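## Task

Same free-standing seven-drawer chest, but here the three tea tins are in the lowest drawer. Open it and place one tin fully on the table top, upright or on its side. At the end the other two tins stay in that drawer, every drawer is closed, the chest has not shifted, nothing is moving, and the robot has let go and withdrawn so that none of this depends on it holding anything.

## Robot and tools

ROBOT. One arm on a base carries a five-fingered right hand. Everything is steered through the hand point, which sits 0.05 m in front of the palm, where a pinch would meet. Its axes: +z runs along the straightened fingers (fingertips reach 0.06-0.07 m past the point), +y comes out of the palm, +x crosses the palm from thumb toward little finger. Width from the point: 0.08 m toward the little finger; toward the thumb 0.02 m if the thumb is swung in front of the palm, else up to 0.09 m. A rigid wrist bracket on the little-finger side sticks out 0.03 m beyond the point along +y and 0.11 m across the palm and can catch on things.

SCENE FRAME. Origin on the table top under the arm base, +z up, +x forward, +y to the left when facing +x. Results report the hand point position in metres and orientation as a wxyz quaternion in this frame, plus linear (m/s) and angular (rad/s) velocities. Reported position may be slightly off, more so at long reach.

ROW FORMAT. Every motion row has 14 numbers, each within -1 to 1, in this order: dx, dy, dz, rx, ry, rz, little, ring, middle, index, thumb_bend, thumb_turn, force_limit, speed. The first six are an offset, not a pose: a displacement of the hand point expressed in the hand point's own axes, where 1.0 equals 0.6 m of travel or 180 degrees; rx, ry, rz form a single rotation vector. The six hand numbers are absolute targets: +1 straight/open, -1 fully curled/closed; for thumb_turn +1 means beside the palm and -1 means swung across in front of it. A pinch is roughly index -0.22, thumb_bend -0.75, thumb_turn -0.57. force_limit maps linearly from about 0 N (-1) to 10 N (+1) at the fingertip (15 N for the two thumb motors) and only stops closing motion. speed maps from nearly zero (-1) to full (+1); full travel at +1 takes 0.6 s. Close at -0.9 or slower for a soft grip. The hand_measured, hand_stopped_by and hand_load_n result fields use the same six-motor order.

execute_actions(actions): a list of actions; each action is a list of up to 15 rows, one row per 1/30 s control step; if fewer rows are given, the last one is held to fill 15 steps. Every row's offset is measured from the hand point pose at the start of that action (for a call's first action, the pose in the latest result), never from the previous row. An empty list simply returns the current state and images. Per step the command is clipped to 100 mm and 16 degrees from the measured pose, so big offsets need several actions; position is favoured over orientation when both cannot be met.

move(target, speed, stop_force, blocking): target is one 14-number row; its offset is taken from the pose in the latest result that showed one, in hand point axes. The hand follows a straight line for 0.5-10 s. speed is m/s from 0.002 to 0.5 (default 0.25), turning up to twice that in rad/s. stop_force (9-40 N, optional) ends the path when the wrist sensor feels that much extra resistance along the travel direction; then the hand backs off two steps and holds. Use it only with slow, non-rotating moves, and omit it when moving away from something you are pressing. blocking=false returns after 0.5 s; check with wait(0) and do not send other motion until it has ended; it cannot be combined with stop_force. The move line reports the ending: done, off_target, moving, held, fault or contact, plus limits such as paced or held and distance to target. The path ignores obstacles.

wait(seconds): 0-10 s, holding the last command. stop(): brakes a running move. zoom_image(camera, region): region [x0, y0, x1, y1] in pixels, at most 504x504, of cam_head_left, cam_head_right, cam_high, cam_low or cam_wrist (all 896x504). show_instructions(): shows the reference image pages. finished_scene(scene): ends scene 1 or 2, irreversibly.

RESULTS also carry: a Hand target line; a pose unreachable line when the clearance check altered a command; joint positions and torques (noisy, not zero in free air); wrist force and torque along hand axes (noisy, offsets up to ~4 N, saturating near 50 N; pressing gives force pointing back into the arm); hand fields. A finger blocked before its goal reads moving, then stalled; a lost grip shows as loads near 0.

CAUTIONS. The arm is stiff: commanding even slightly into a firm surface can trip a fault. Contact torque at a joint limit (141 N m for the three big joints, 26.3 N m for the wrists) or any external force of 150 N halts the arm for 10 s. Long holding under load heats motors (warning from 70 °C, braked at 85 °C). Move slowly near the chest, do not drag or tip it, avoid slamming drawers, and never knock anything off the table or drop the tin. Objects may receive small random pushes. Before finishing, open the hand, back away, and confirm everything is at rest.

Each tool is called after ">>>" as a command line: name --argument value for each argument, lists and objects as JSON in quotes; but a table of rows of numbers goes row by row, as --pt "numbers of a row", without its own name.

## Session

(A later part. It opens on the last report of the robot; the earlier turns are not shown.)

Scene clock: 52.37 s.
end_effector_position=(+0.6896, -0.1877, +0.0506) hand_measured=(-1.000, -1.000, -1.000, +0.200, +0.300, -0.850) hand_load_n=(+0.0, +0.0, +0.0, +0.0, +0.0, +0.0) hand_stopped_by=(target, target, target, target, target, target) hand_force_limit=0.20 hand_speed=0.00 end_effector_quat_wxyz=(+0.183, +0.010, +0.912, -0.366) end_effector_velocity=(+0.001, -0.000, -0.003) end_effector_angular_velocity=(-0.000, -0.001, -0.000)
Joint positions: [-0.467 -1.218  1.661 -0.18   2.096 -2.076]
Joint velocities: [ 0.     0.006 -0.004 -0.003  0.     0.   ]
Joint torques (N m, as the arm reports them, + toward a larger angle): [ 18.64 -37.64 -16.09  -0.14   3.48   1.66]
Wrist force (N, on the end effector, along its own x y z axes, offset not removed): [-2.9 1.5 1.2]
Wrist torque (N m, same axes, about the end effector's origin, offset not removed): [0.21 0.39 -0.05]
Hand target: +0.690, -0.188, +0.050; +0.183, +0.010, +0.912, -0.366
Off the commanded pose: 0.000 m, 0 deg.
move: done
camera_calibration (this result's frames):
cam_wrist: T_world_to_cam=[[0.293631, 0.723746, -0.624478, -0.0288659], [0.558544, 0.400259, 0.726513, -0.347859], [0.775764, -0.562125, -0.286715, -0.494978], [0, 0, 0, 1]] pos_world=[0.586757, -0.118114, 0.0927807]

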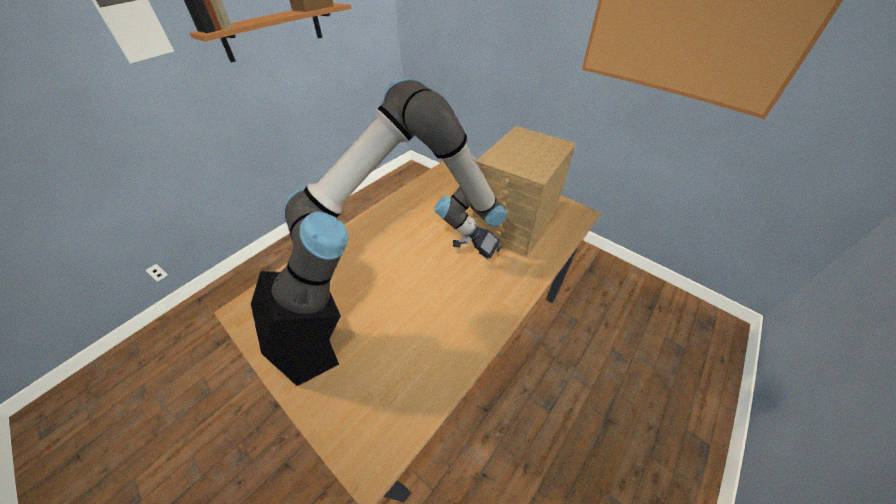

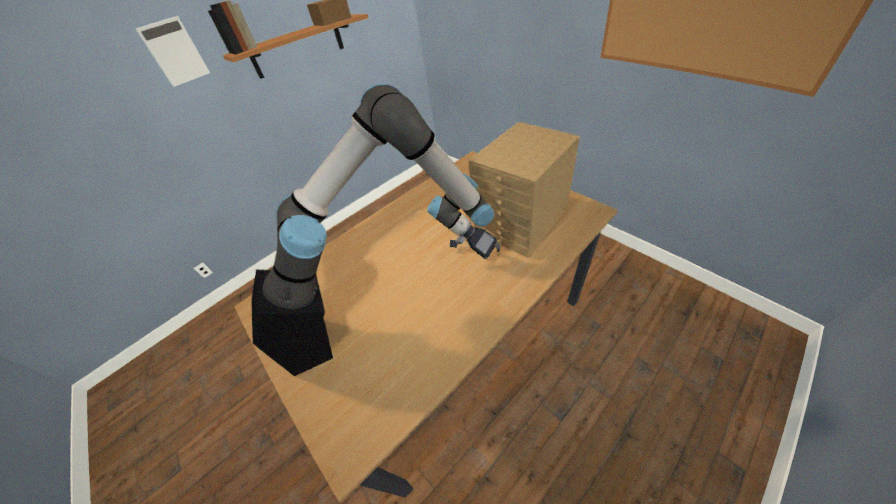

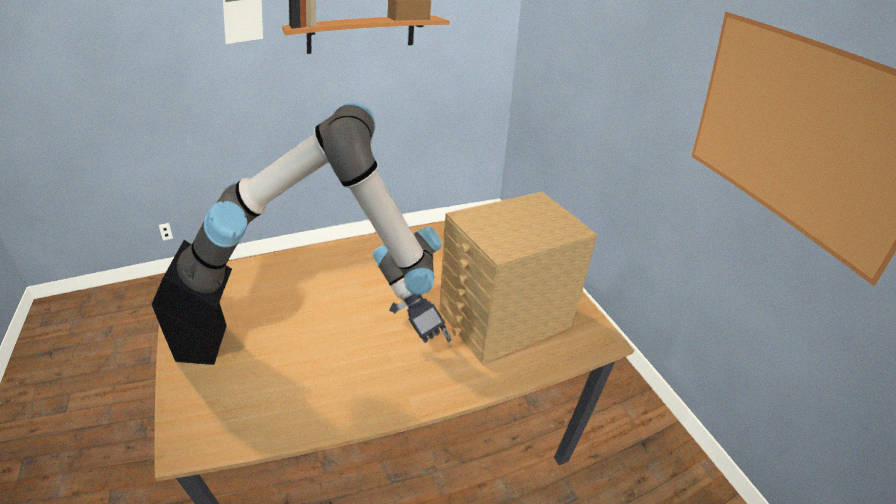

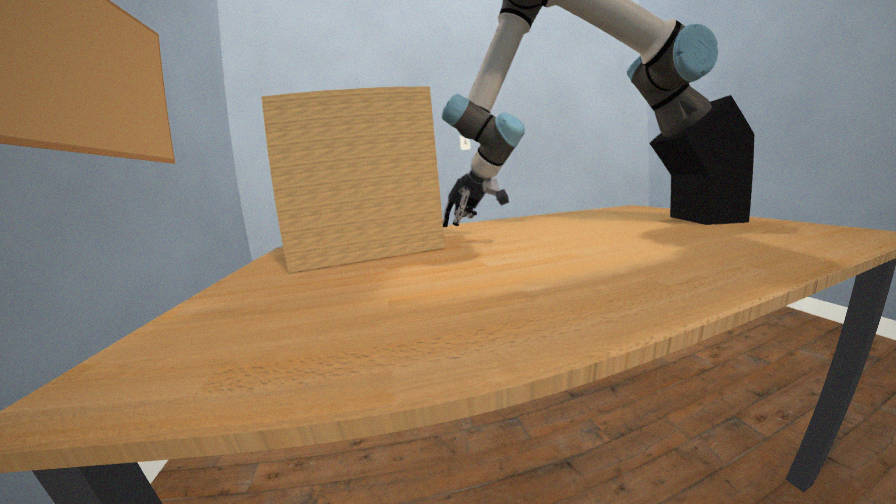

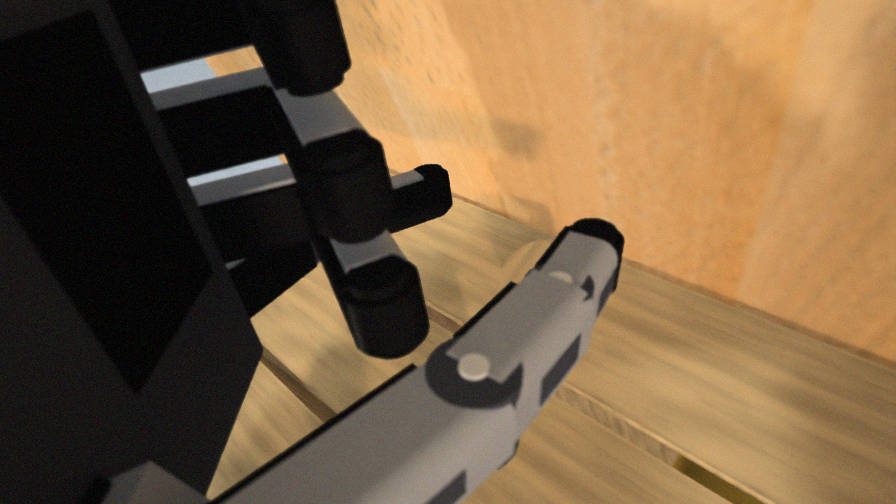

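>>> move --target '[-0.0587,0.0177,0.020,0,0,0,-1,-1,-1,0.25,0.3,-0.65,0.2,0]' --speed 0.02 --stop_force 9

>>> zoom_image --camera "cam_high" --region '[400,270,500,370]'

>>> zoom_image --camera "cam_head_right" --region '[450,190,540,270]'

Scene clock: 57.57 s.
end_effector_position=(+0.7277, -0.1839, +0.0477) hand_measured=(-1.000, -1.000, -1.000, +0.250, +0.300, -0.650) hand_load_n=(+0.0, +0.0, +0.0, +0.0, +0.0, +0.0) hand_stopped_by=(target, target, target, target, target, target) hand_force_limit=0.20 hand_speed=0.00 end_effector_quat_wxyz=(+0.183, +0.010, +0.912, -0.366) end_effector_velocity=(+0.003, -0.001, +0.000) end_effector_angular_velocity=(-0.001, -0.001, -0.001)
Joint positions: [-0.434 -1.161  1.528 -0.098  2.128 -2.066]
Joint velocities: [ 0.001  0.003 -0.01   0.006  0.003  0.001]
Joint torques (N m, as the arm reports them, + toward a larger angle): [ 20.77 -37.01 -27.3    3.52   3.56   1.65]
Wrist force (N, on the end effector, along its own x y z axes, offset not removed): [-1.4 1.2 0.0]
Wrist torque (N m, same axes, about the end effector's origin, offset not removed): [0.24 0.20 0.08]
Hand target: +0.728, -0.184, +0.048; +0.183, +0.010, +0.912, -0.366
Off the commanded pose: 0.000 m, 0 deg.
move: done
camera_calibration (this result's frames):
cam_wrist: T_world_to_cam=[[0.293649, 0.723736, -0.624481, -0.0445878], [0.558487, 0.400296, 0.726537, -0.368425], [0.775798, -0.562111, -0.286651, -0.523294], [0, 0, 0, 1]] pos_world=[0.624824, -0.1144, 0.0898272]

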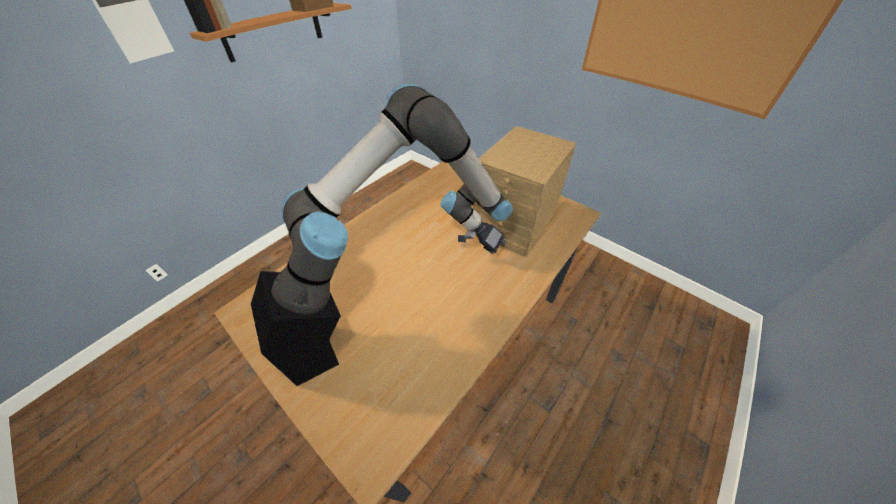

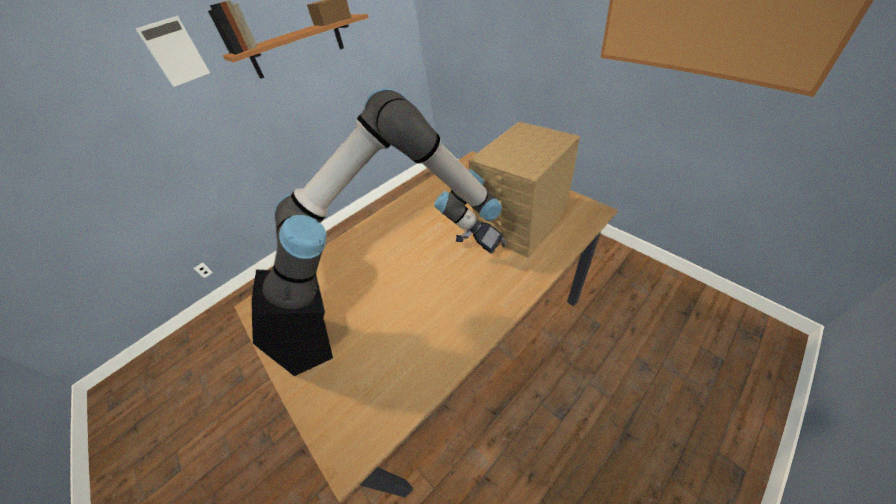

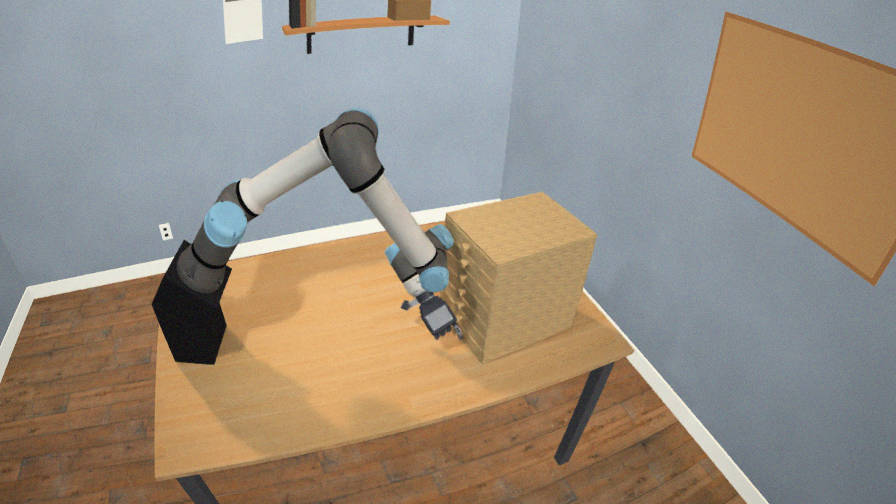

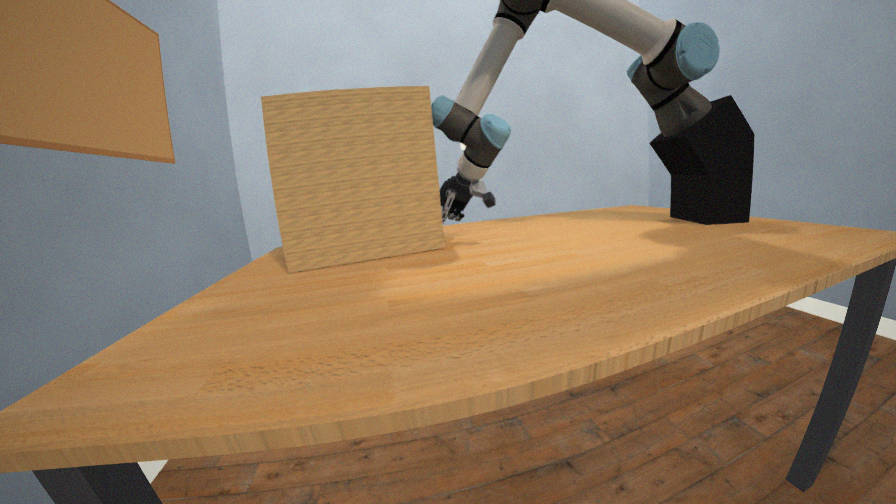

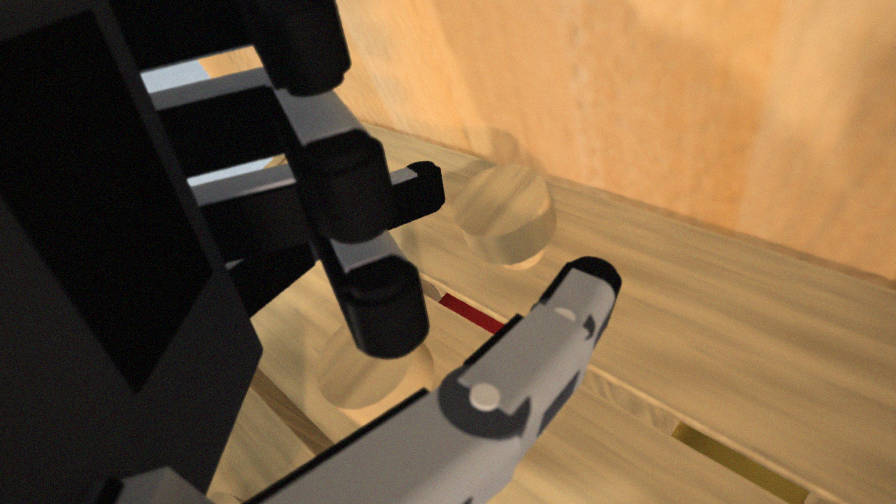

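Region (400, 270, 500, 370) of cam_high's 896x504 image, scaled by 5.040, with more detail than that image has.

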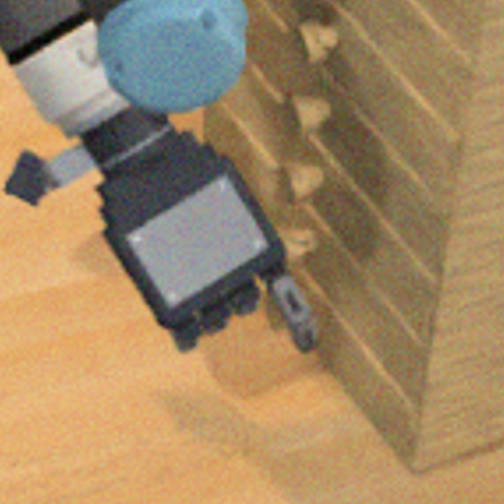

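Region (450, 190, 540, 270) of cam_head_right's 896x504 image, scaled by 5.600, with more detail than that image has.

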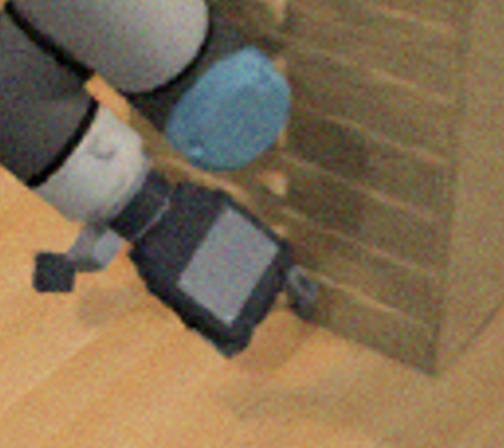

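>>> execute_actions --actions '[[[0,0,0,0,0,0,-1,-1,-1,-0.3,-0.6,-0.65,0.2,-0.7]],[[0,0,0,0,0,0,-1,-1,-1,-0.3,-0.6,-0.65,0.2,-0.7]],[[0,0,0,0,0,0,-1,-1,-1,-0.3,-0.6,-0.65,0.2,-0.7]],[[0,0,0,0,0,0,-1,-1,-1,-0.3,-0.6,-0.65,0.2,-0.7]]]'

Scene clock: 61.33 s.
end_effector_position=(+0.7277, -0.1839, +0.0476) hand_measured=(-1.000, -1.000, -1.000, -0.012, -0.298, -0.650) hand_load_n=(+0.0, +0.0, +0.0, +2.5, +0.0, +0.0) hand_stopped_by=(target, target, target, force, moving, target) hand_force_limit=0.20 hand_speed=-0.70 end_effector_quat_wxyz=(+0.183, +0.010, +0.912, -0.366) end_effector_velocity=(+0.001, +0.001, +0.000) end_effector_angular_velocity=(+0.001, -0.001, +0.002)
Joint positions: [-0.434 -1.161  1.528 -0.098  2.128 -2.066]
Joint velocities: [ 0.001 -0.    -0.001 -0.    -0.001 -0.001]
Joint torques (N m, as the arm reports them, + toward a larger angle): [  6.05 -55.67 -10.13   1.43  -2.02  -0.32]
Wrist force (N, on the end effector, along its own x y z axes, offset not removed): [-2.8 -1.0 2.3]
Wrist torque (N m, same axes, about the end effector's origin, offset not removed): [0.16 0.31 -0.21]
Hand target: +0.728, -0.184, +0.048; +0.183, +0.010, +0.912, -0.366
Off the commanded pose: 0.000 m, 0 deg.
camera_calibration (this result's frames):
cam_wrist: T_world_to_cam=[[0.293612, 0.723796, -0.624429, -0.0446354], [0.558492, 0.400254, 0.726556, -0.368427], [0.775808, -0.562064, -0.286715, -0.523263], [0, 0, 0, 1]] pos_world=[0.624821, -0.114336, 0.089784]

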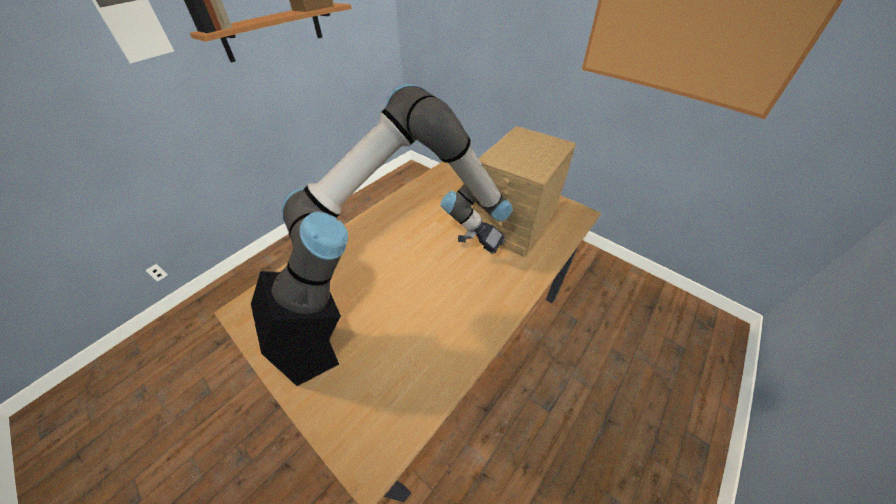

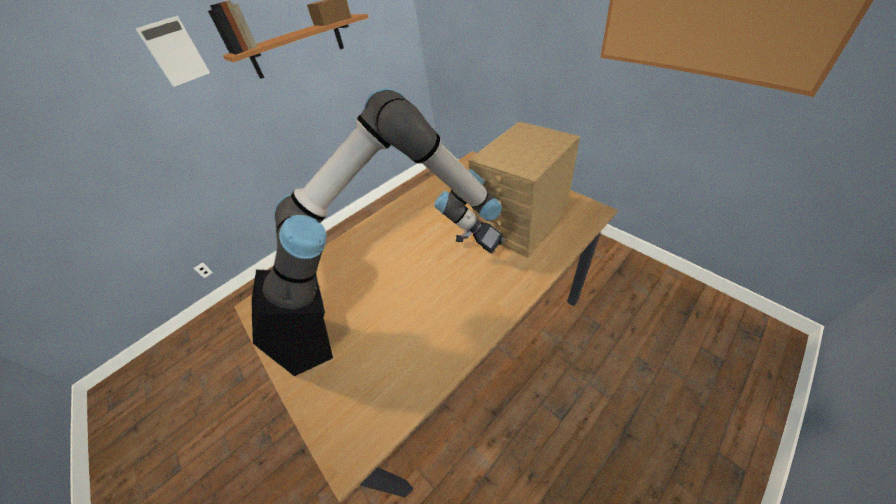

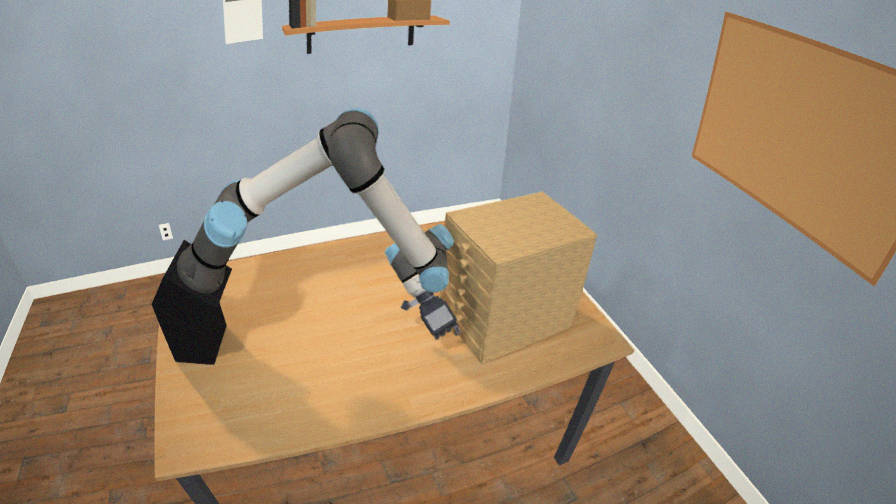

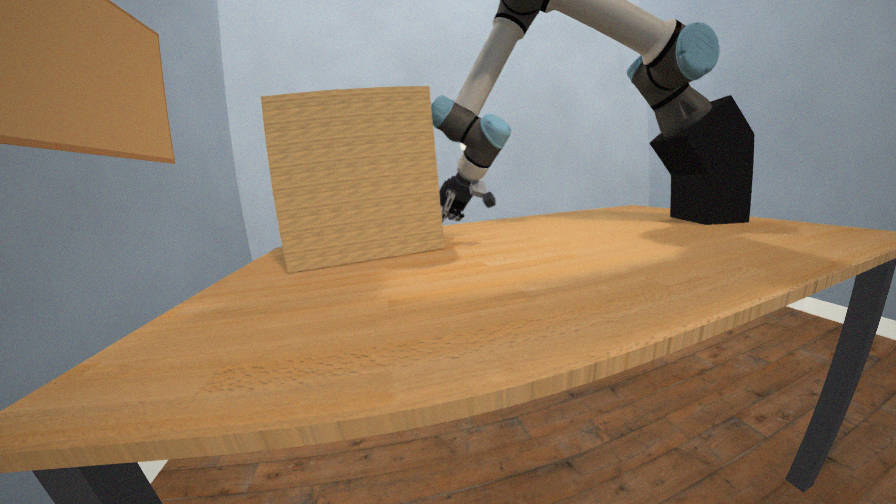

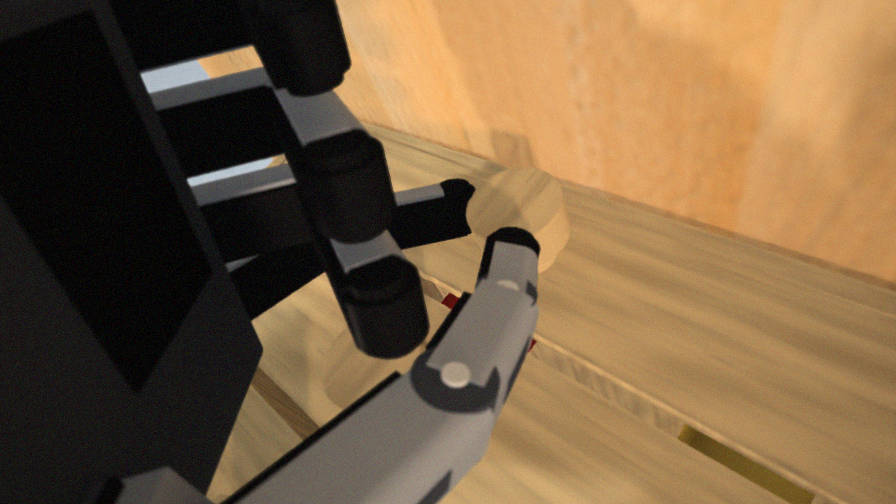

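>>> execute_actions --actions '[[[0,0,0,0,0,0,-1,-1,-1,0.25,0.3,-0.65,0.2,0]],[[0,0,0,0,0,0,-1,-1,-1,0.25,0.3,-0.45,0.2,0]]]'

>>> move --target '[-0.0105,0.0075,0.010,0,0,0,-1,-1,-1,0.25,0.3,-0.45,0.2,0]' --speed 0.015 --stop_force 9

Scene clock: 64.60 s.
end_effector_position=(+0.7277, -0.1839, +0.0476) hand_measured=(-1.000, -1.000, -1.000, +0.250, +0.300, -0.450) hand_load_n=(+0.0, +0.0, +0.0, +0.0, +0.0, +0.0) hand_stopped_by=(target, target, target, target, moving, target) hand_force_limit=0.20 hand_speed=0.00 end_effector_quat_wxyz=(+0.183, +0.010, +0.912, -0.366) end_effector_velocity=(+0.000, -0.001, -0.000) end_effector_angular_velocity=(-0.001, -0.001, -0.001)
Joint positions: [-0.434 -1.161  1.528 -0.098  2.128 -2.066]
Joint velocities: [-0.001  0.     0.    -0.002 -0.     0.   ]
Joint torques (N m, as the arm reports them, + toward a larger angle): [  6.19 -55.82 -10.24   1.43  -2.12  -0.32]
Wrist force (N, on the end effector, along its own x y z axes, offset not removed): [-2.6 0.4 2.1]
Wrist torque (N m, same axes, about the end effector's origin, offset not removed): [0.12 0.40 -0.11]
Hand target: +0.728, -0.184, +0.048; +0.183, +0.010, +0.912, -0.366
Off the commanded pose: 0.000 m, 0 deg.
camera_calibration (this result's frames):
cam_wrist: T_world_to_cam=[[0.293612, 0.723796, -0.624429, -0.0446355], [0.558492, 0.400254, 0.726556, -0.368427], [0.775808, -0.562064, -0.286715, -0.523263], [0, 0, 0, 1]] pos_world=[0.624821, -0.114336, 0.0897839]

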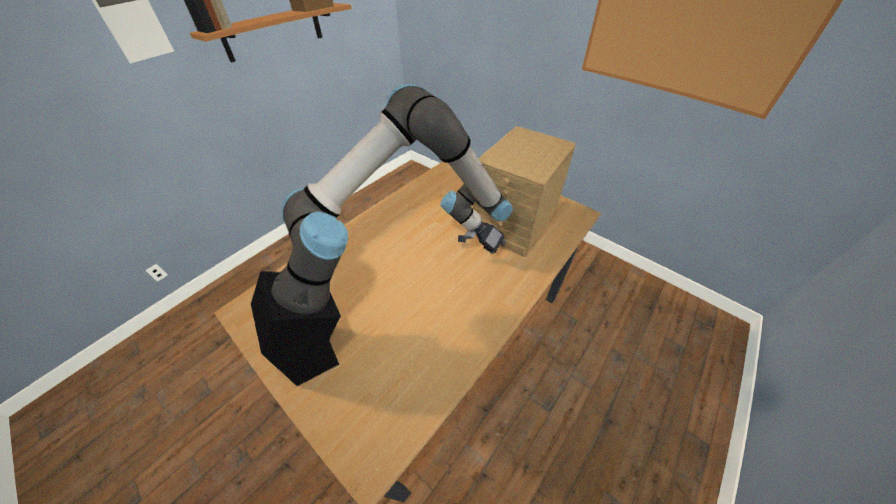

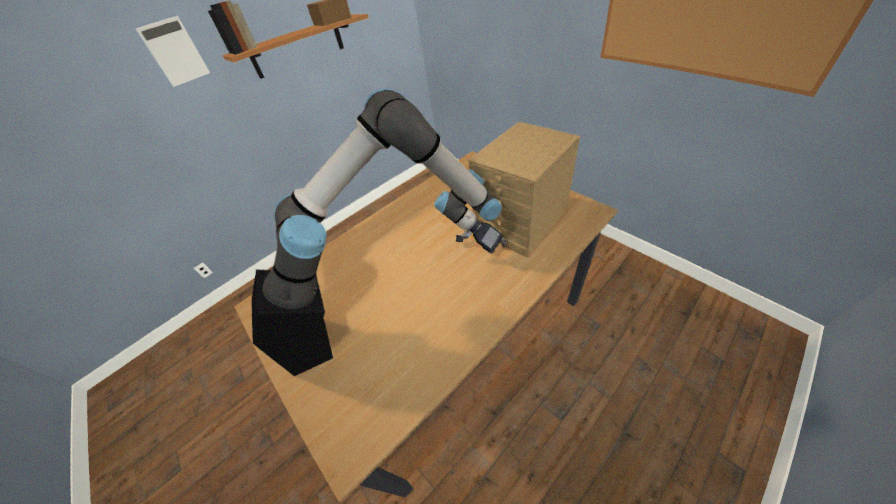

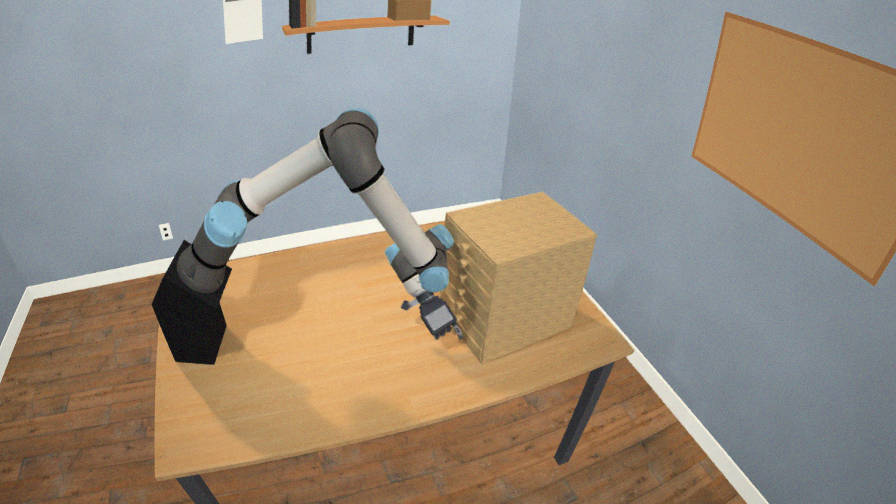

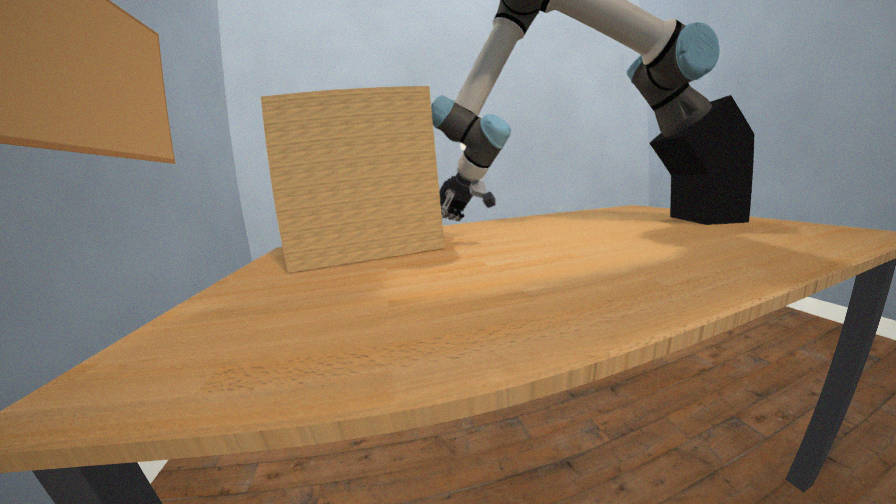

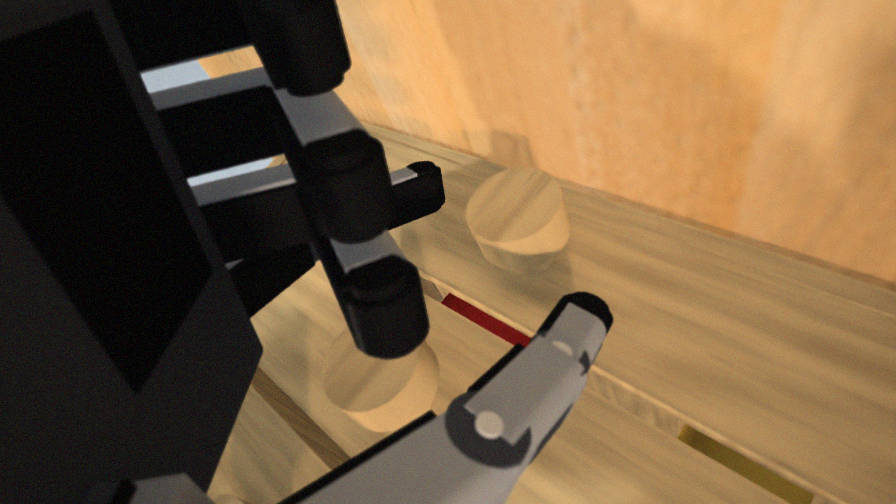

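Scene clock: 65.53 s.
end_effector_position=(+0.7360, -0.1839, +0.0429) hand_measured=(-1.000, -1.000, -1.000, +0.250, +0.300, -0.450) hand_load_n=(+0.0, +0.0, +0.0, +0.0, +0.5, -2.0) hand_stopped_by=(target, target, target, target, target, target) hand_force_limit=0.20 hand_speed=0.00 end_effector_quat_wxyz=(+0.183, +0.010, +0.912, -0.366) end_effector_velocity=(+0.003, +0.000, -0.001) end_effector_angular_velocity=(+0.000, -0.001, -0.000)
Joint positions: [-0.429 -1.14   1.495 -0.085  2.132 -2.064]
Joint velocities: [ 0.002  0.005 -0.009  0.004  0.002  0.001]
Joint torques (N m, as the arm reports them, + toward a larger angle): [ 17.63 -40.16 -30.51   2.42   3.5    1.62]
Wrist force (N, on the end effector, along its own x y z axes, offset not removed): [-0.6 0.4 -2.6]
Wrist torque (N m, same axes, about the end effector's origin, offset not removed): [0.15 0.31 -0.13]
Hand target: +0.736, -0.184, +0.043; +0.183, +0.010, +0.912, -0.366
Off the commanded pose: 0.000 m, 0 deg.
move: done
camera_calibration (this result's frames):
cam_wrist: T_world_to_cam=[[0.293611, 0.723809, -0.624415, -0.049975], [0.558444, 0.400275, 0.726581, -0.369604], [0.775843, -0.562033, -0.286682, -0.53104], [0, 0, 0, 1]] pos_world=[0.63308, -0.114346, 0.0851031]

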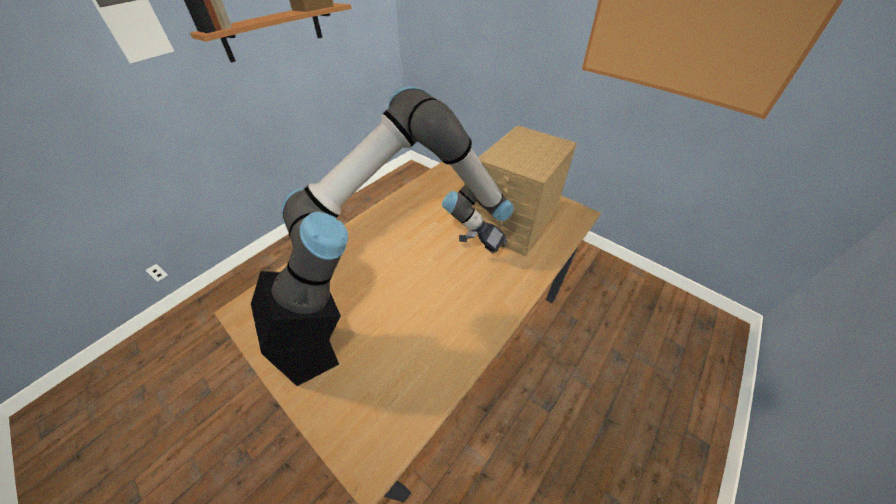

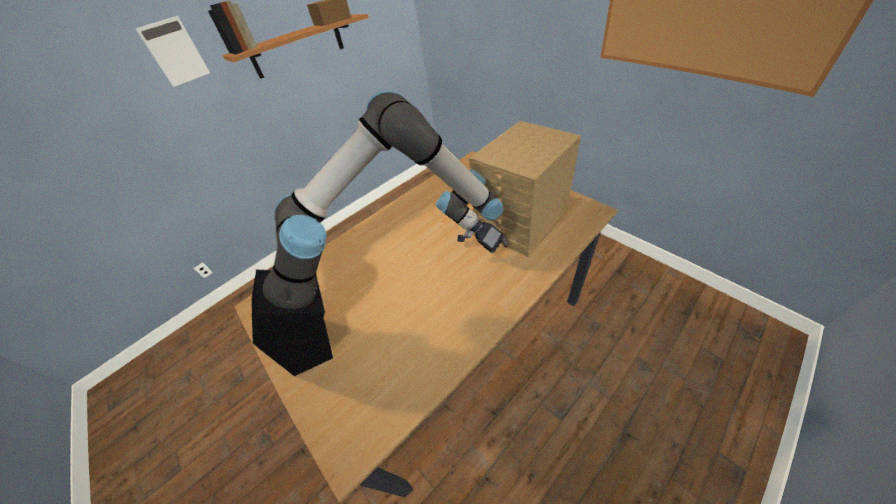

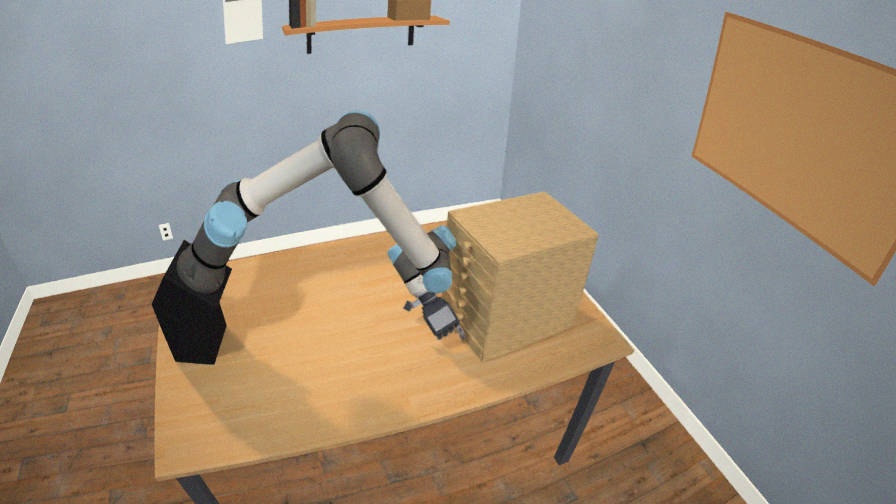

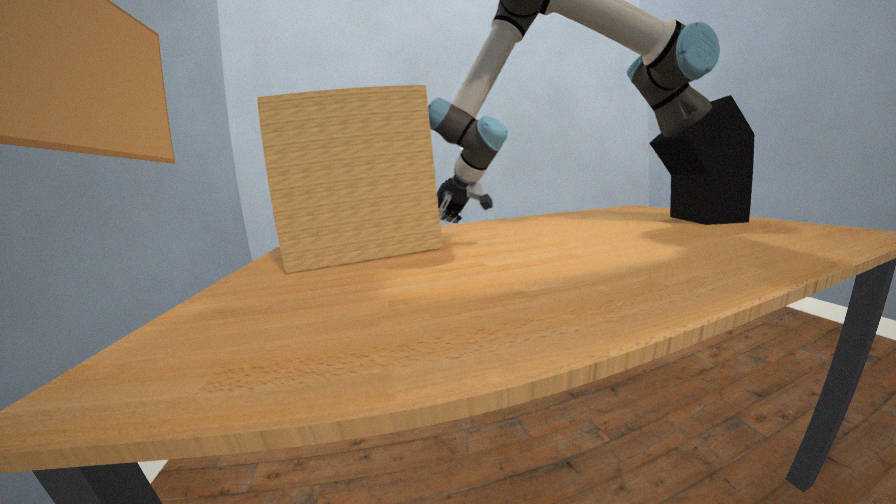

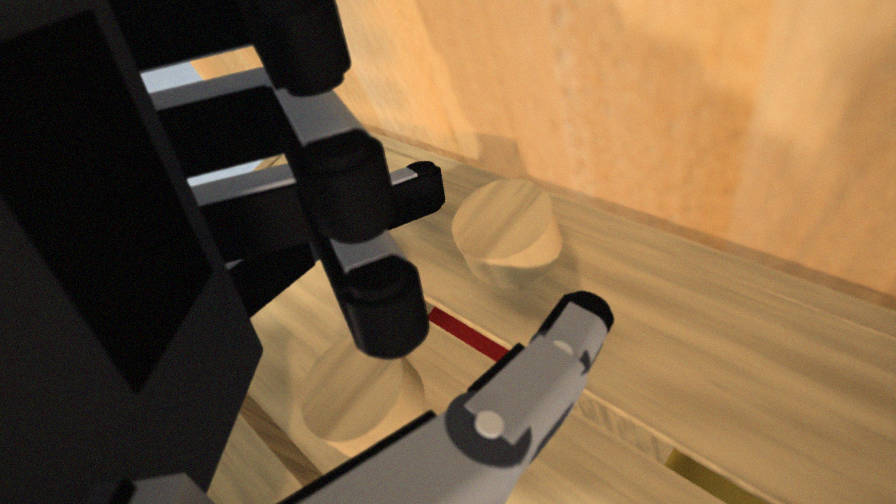

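>>> execute_actions --actions '[]'

Scene clock: 69.43 s.
end_effector_position=(+0.7362, -0.1839, +0.0428) hand_measured=(-1.000, -1.000, -1.000, +0.250, +0.300, -0.450) hand_load_n=(+0.0, +0.0, +0.0, +0.0, +1.0, -2.0) hand_stopped_by=(target, target, target, target, target, target) hand_force_limit=0.20 hand_speed=0.00 end_effector_quat_wxyz=(+0.183, +0.010, +0.912, -0.366) end_effector_velocity=(+0.000, -0.000, +0.000) end_effector_angular_velocity=(-0.000, -0.002, -0.001)
Joint positions: [-0.429 -1.14   1.494 -0.085  2.133 -2.064]
Joint velocities: [ 0.    -0.    -0.    -0.001  0.     0.001]
Joint torques (N m, as the arm reports them, + toward a larger angle): [ 18.08 -39.13 -29.52   2.08   3.49   1.65]
Wrist force (N, on the end effector, along its own x y z axes, offset not removed): [-0.1 1.9 -0.7]
Wrist torque (N m, same axes, about the end effector's origin, offset not removed): [0.32 0.16 0.03]
Hand target: +0.736, -0.184, +0.043; +0.183, +0.010, +0.912, -0.366
Off the commanded pose: 0.000 m, 0 deg.
camera_calibration (this result's frames):
cam_wrist: T_world_to_cam=[[0.293611, 0.723797, -0.624428, -0.0501339], [0.558487, 0.400257, 0.726558, -0.369663], [0.775812, -0.56206, -0.286711, -0.531265], [0, 0, 0, 1]] pos_world=[0.633333, -0.114356, 0.0849568]

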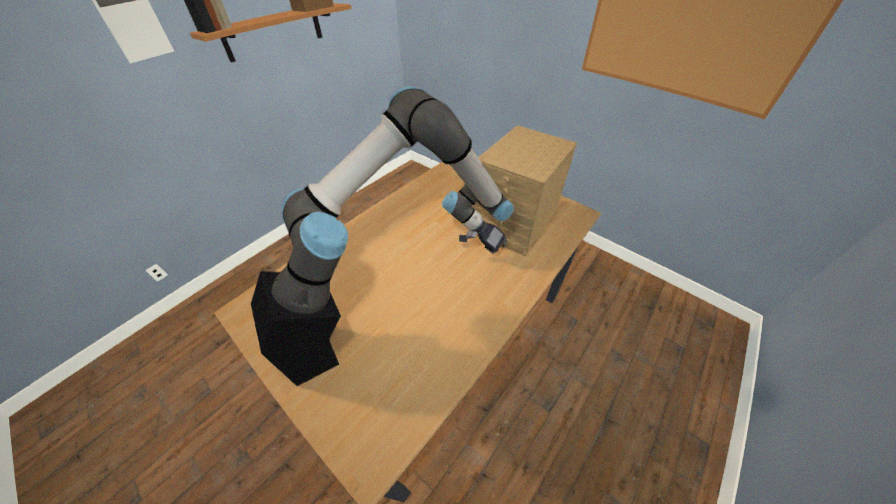

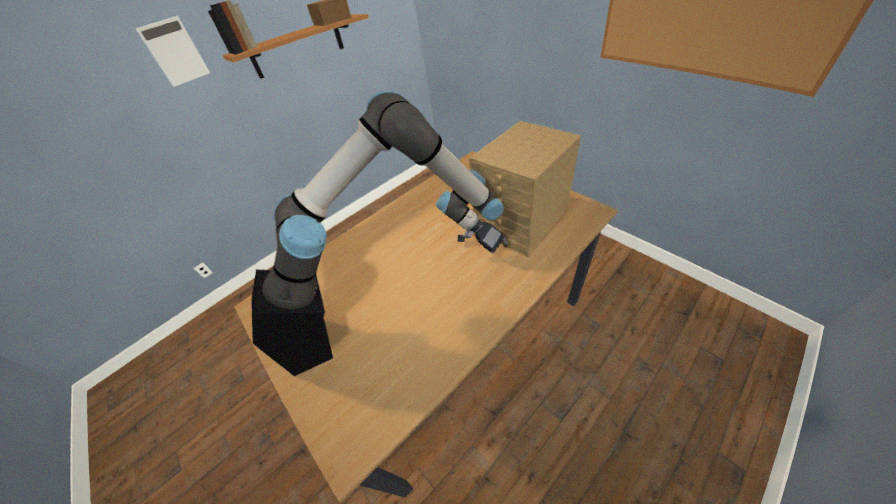

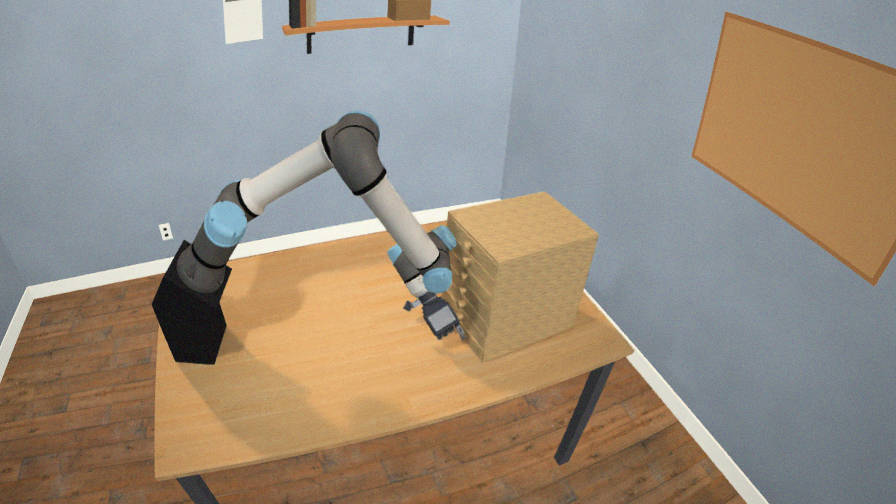

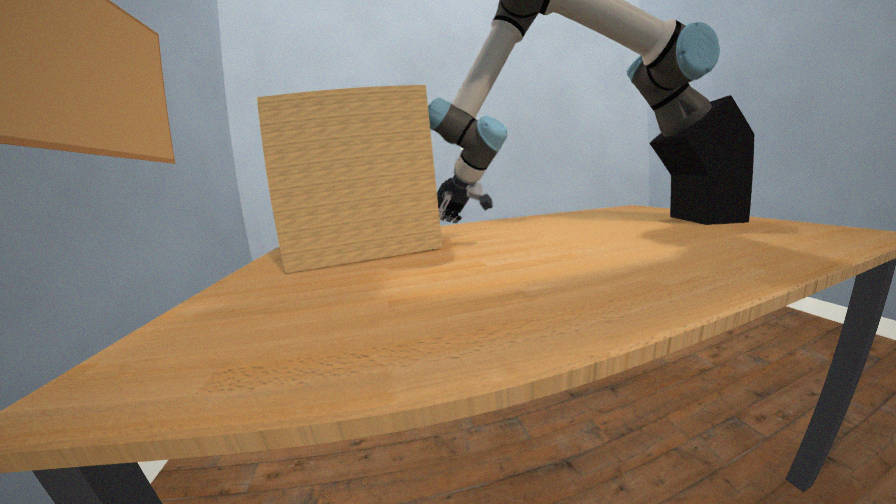

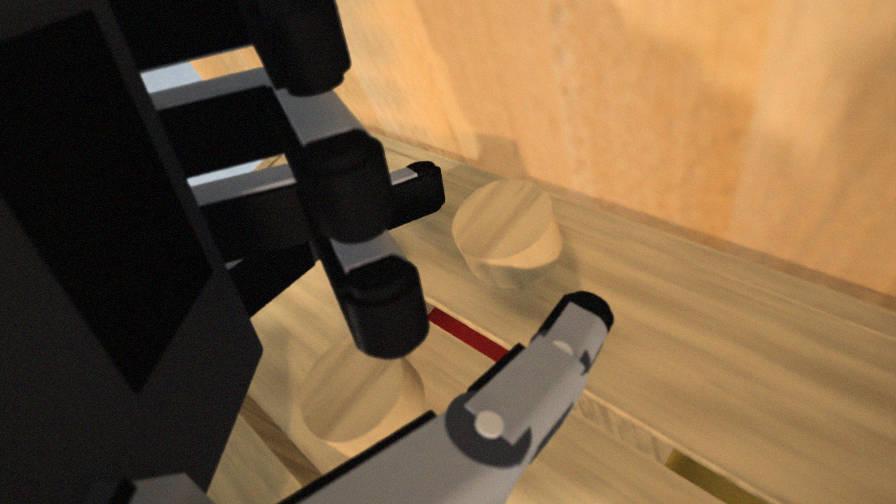

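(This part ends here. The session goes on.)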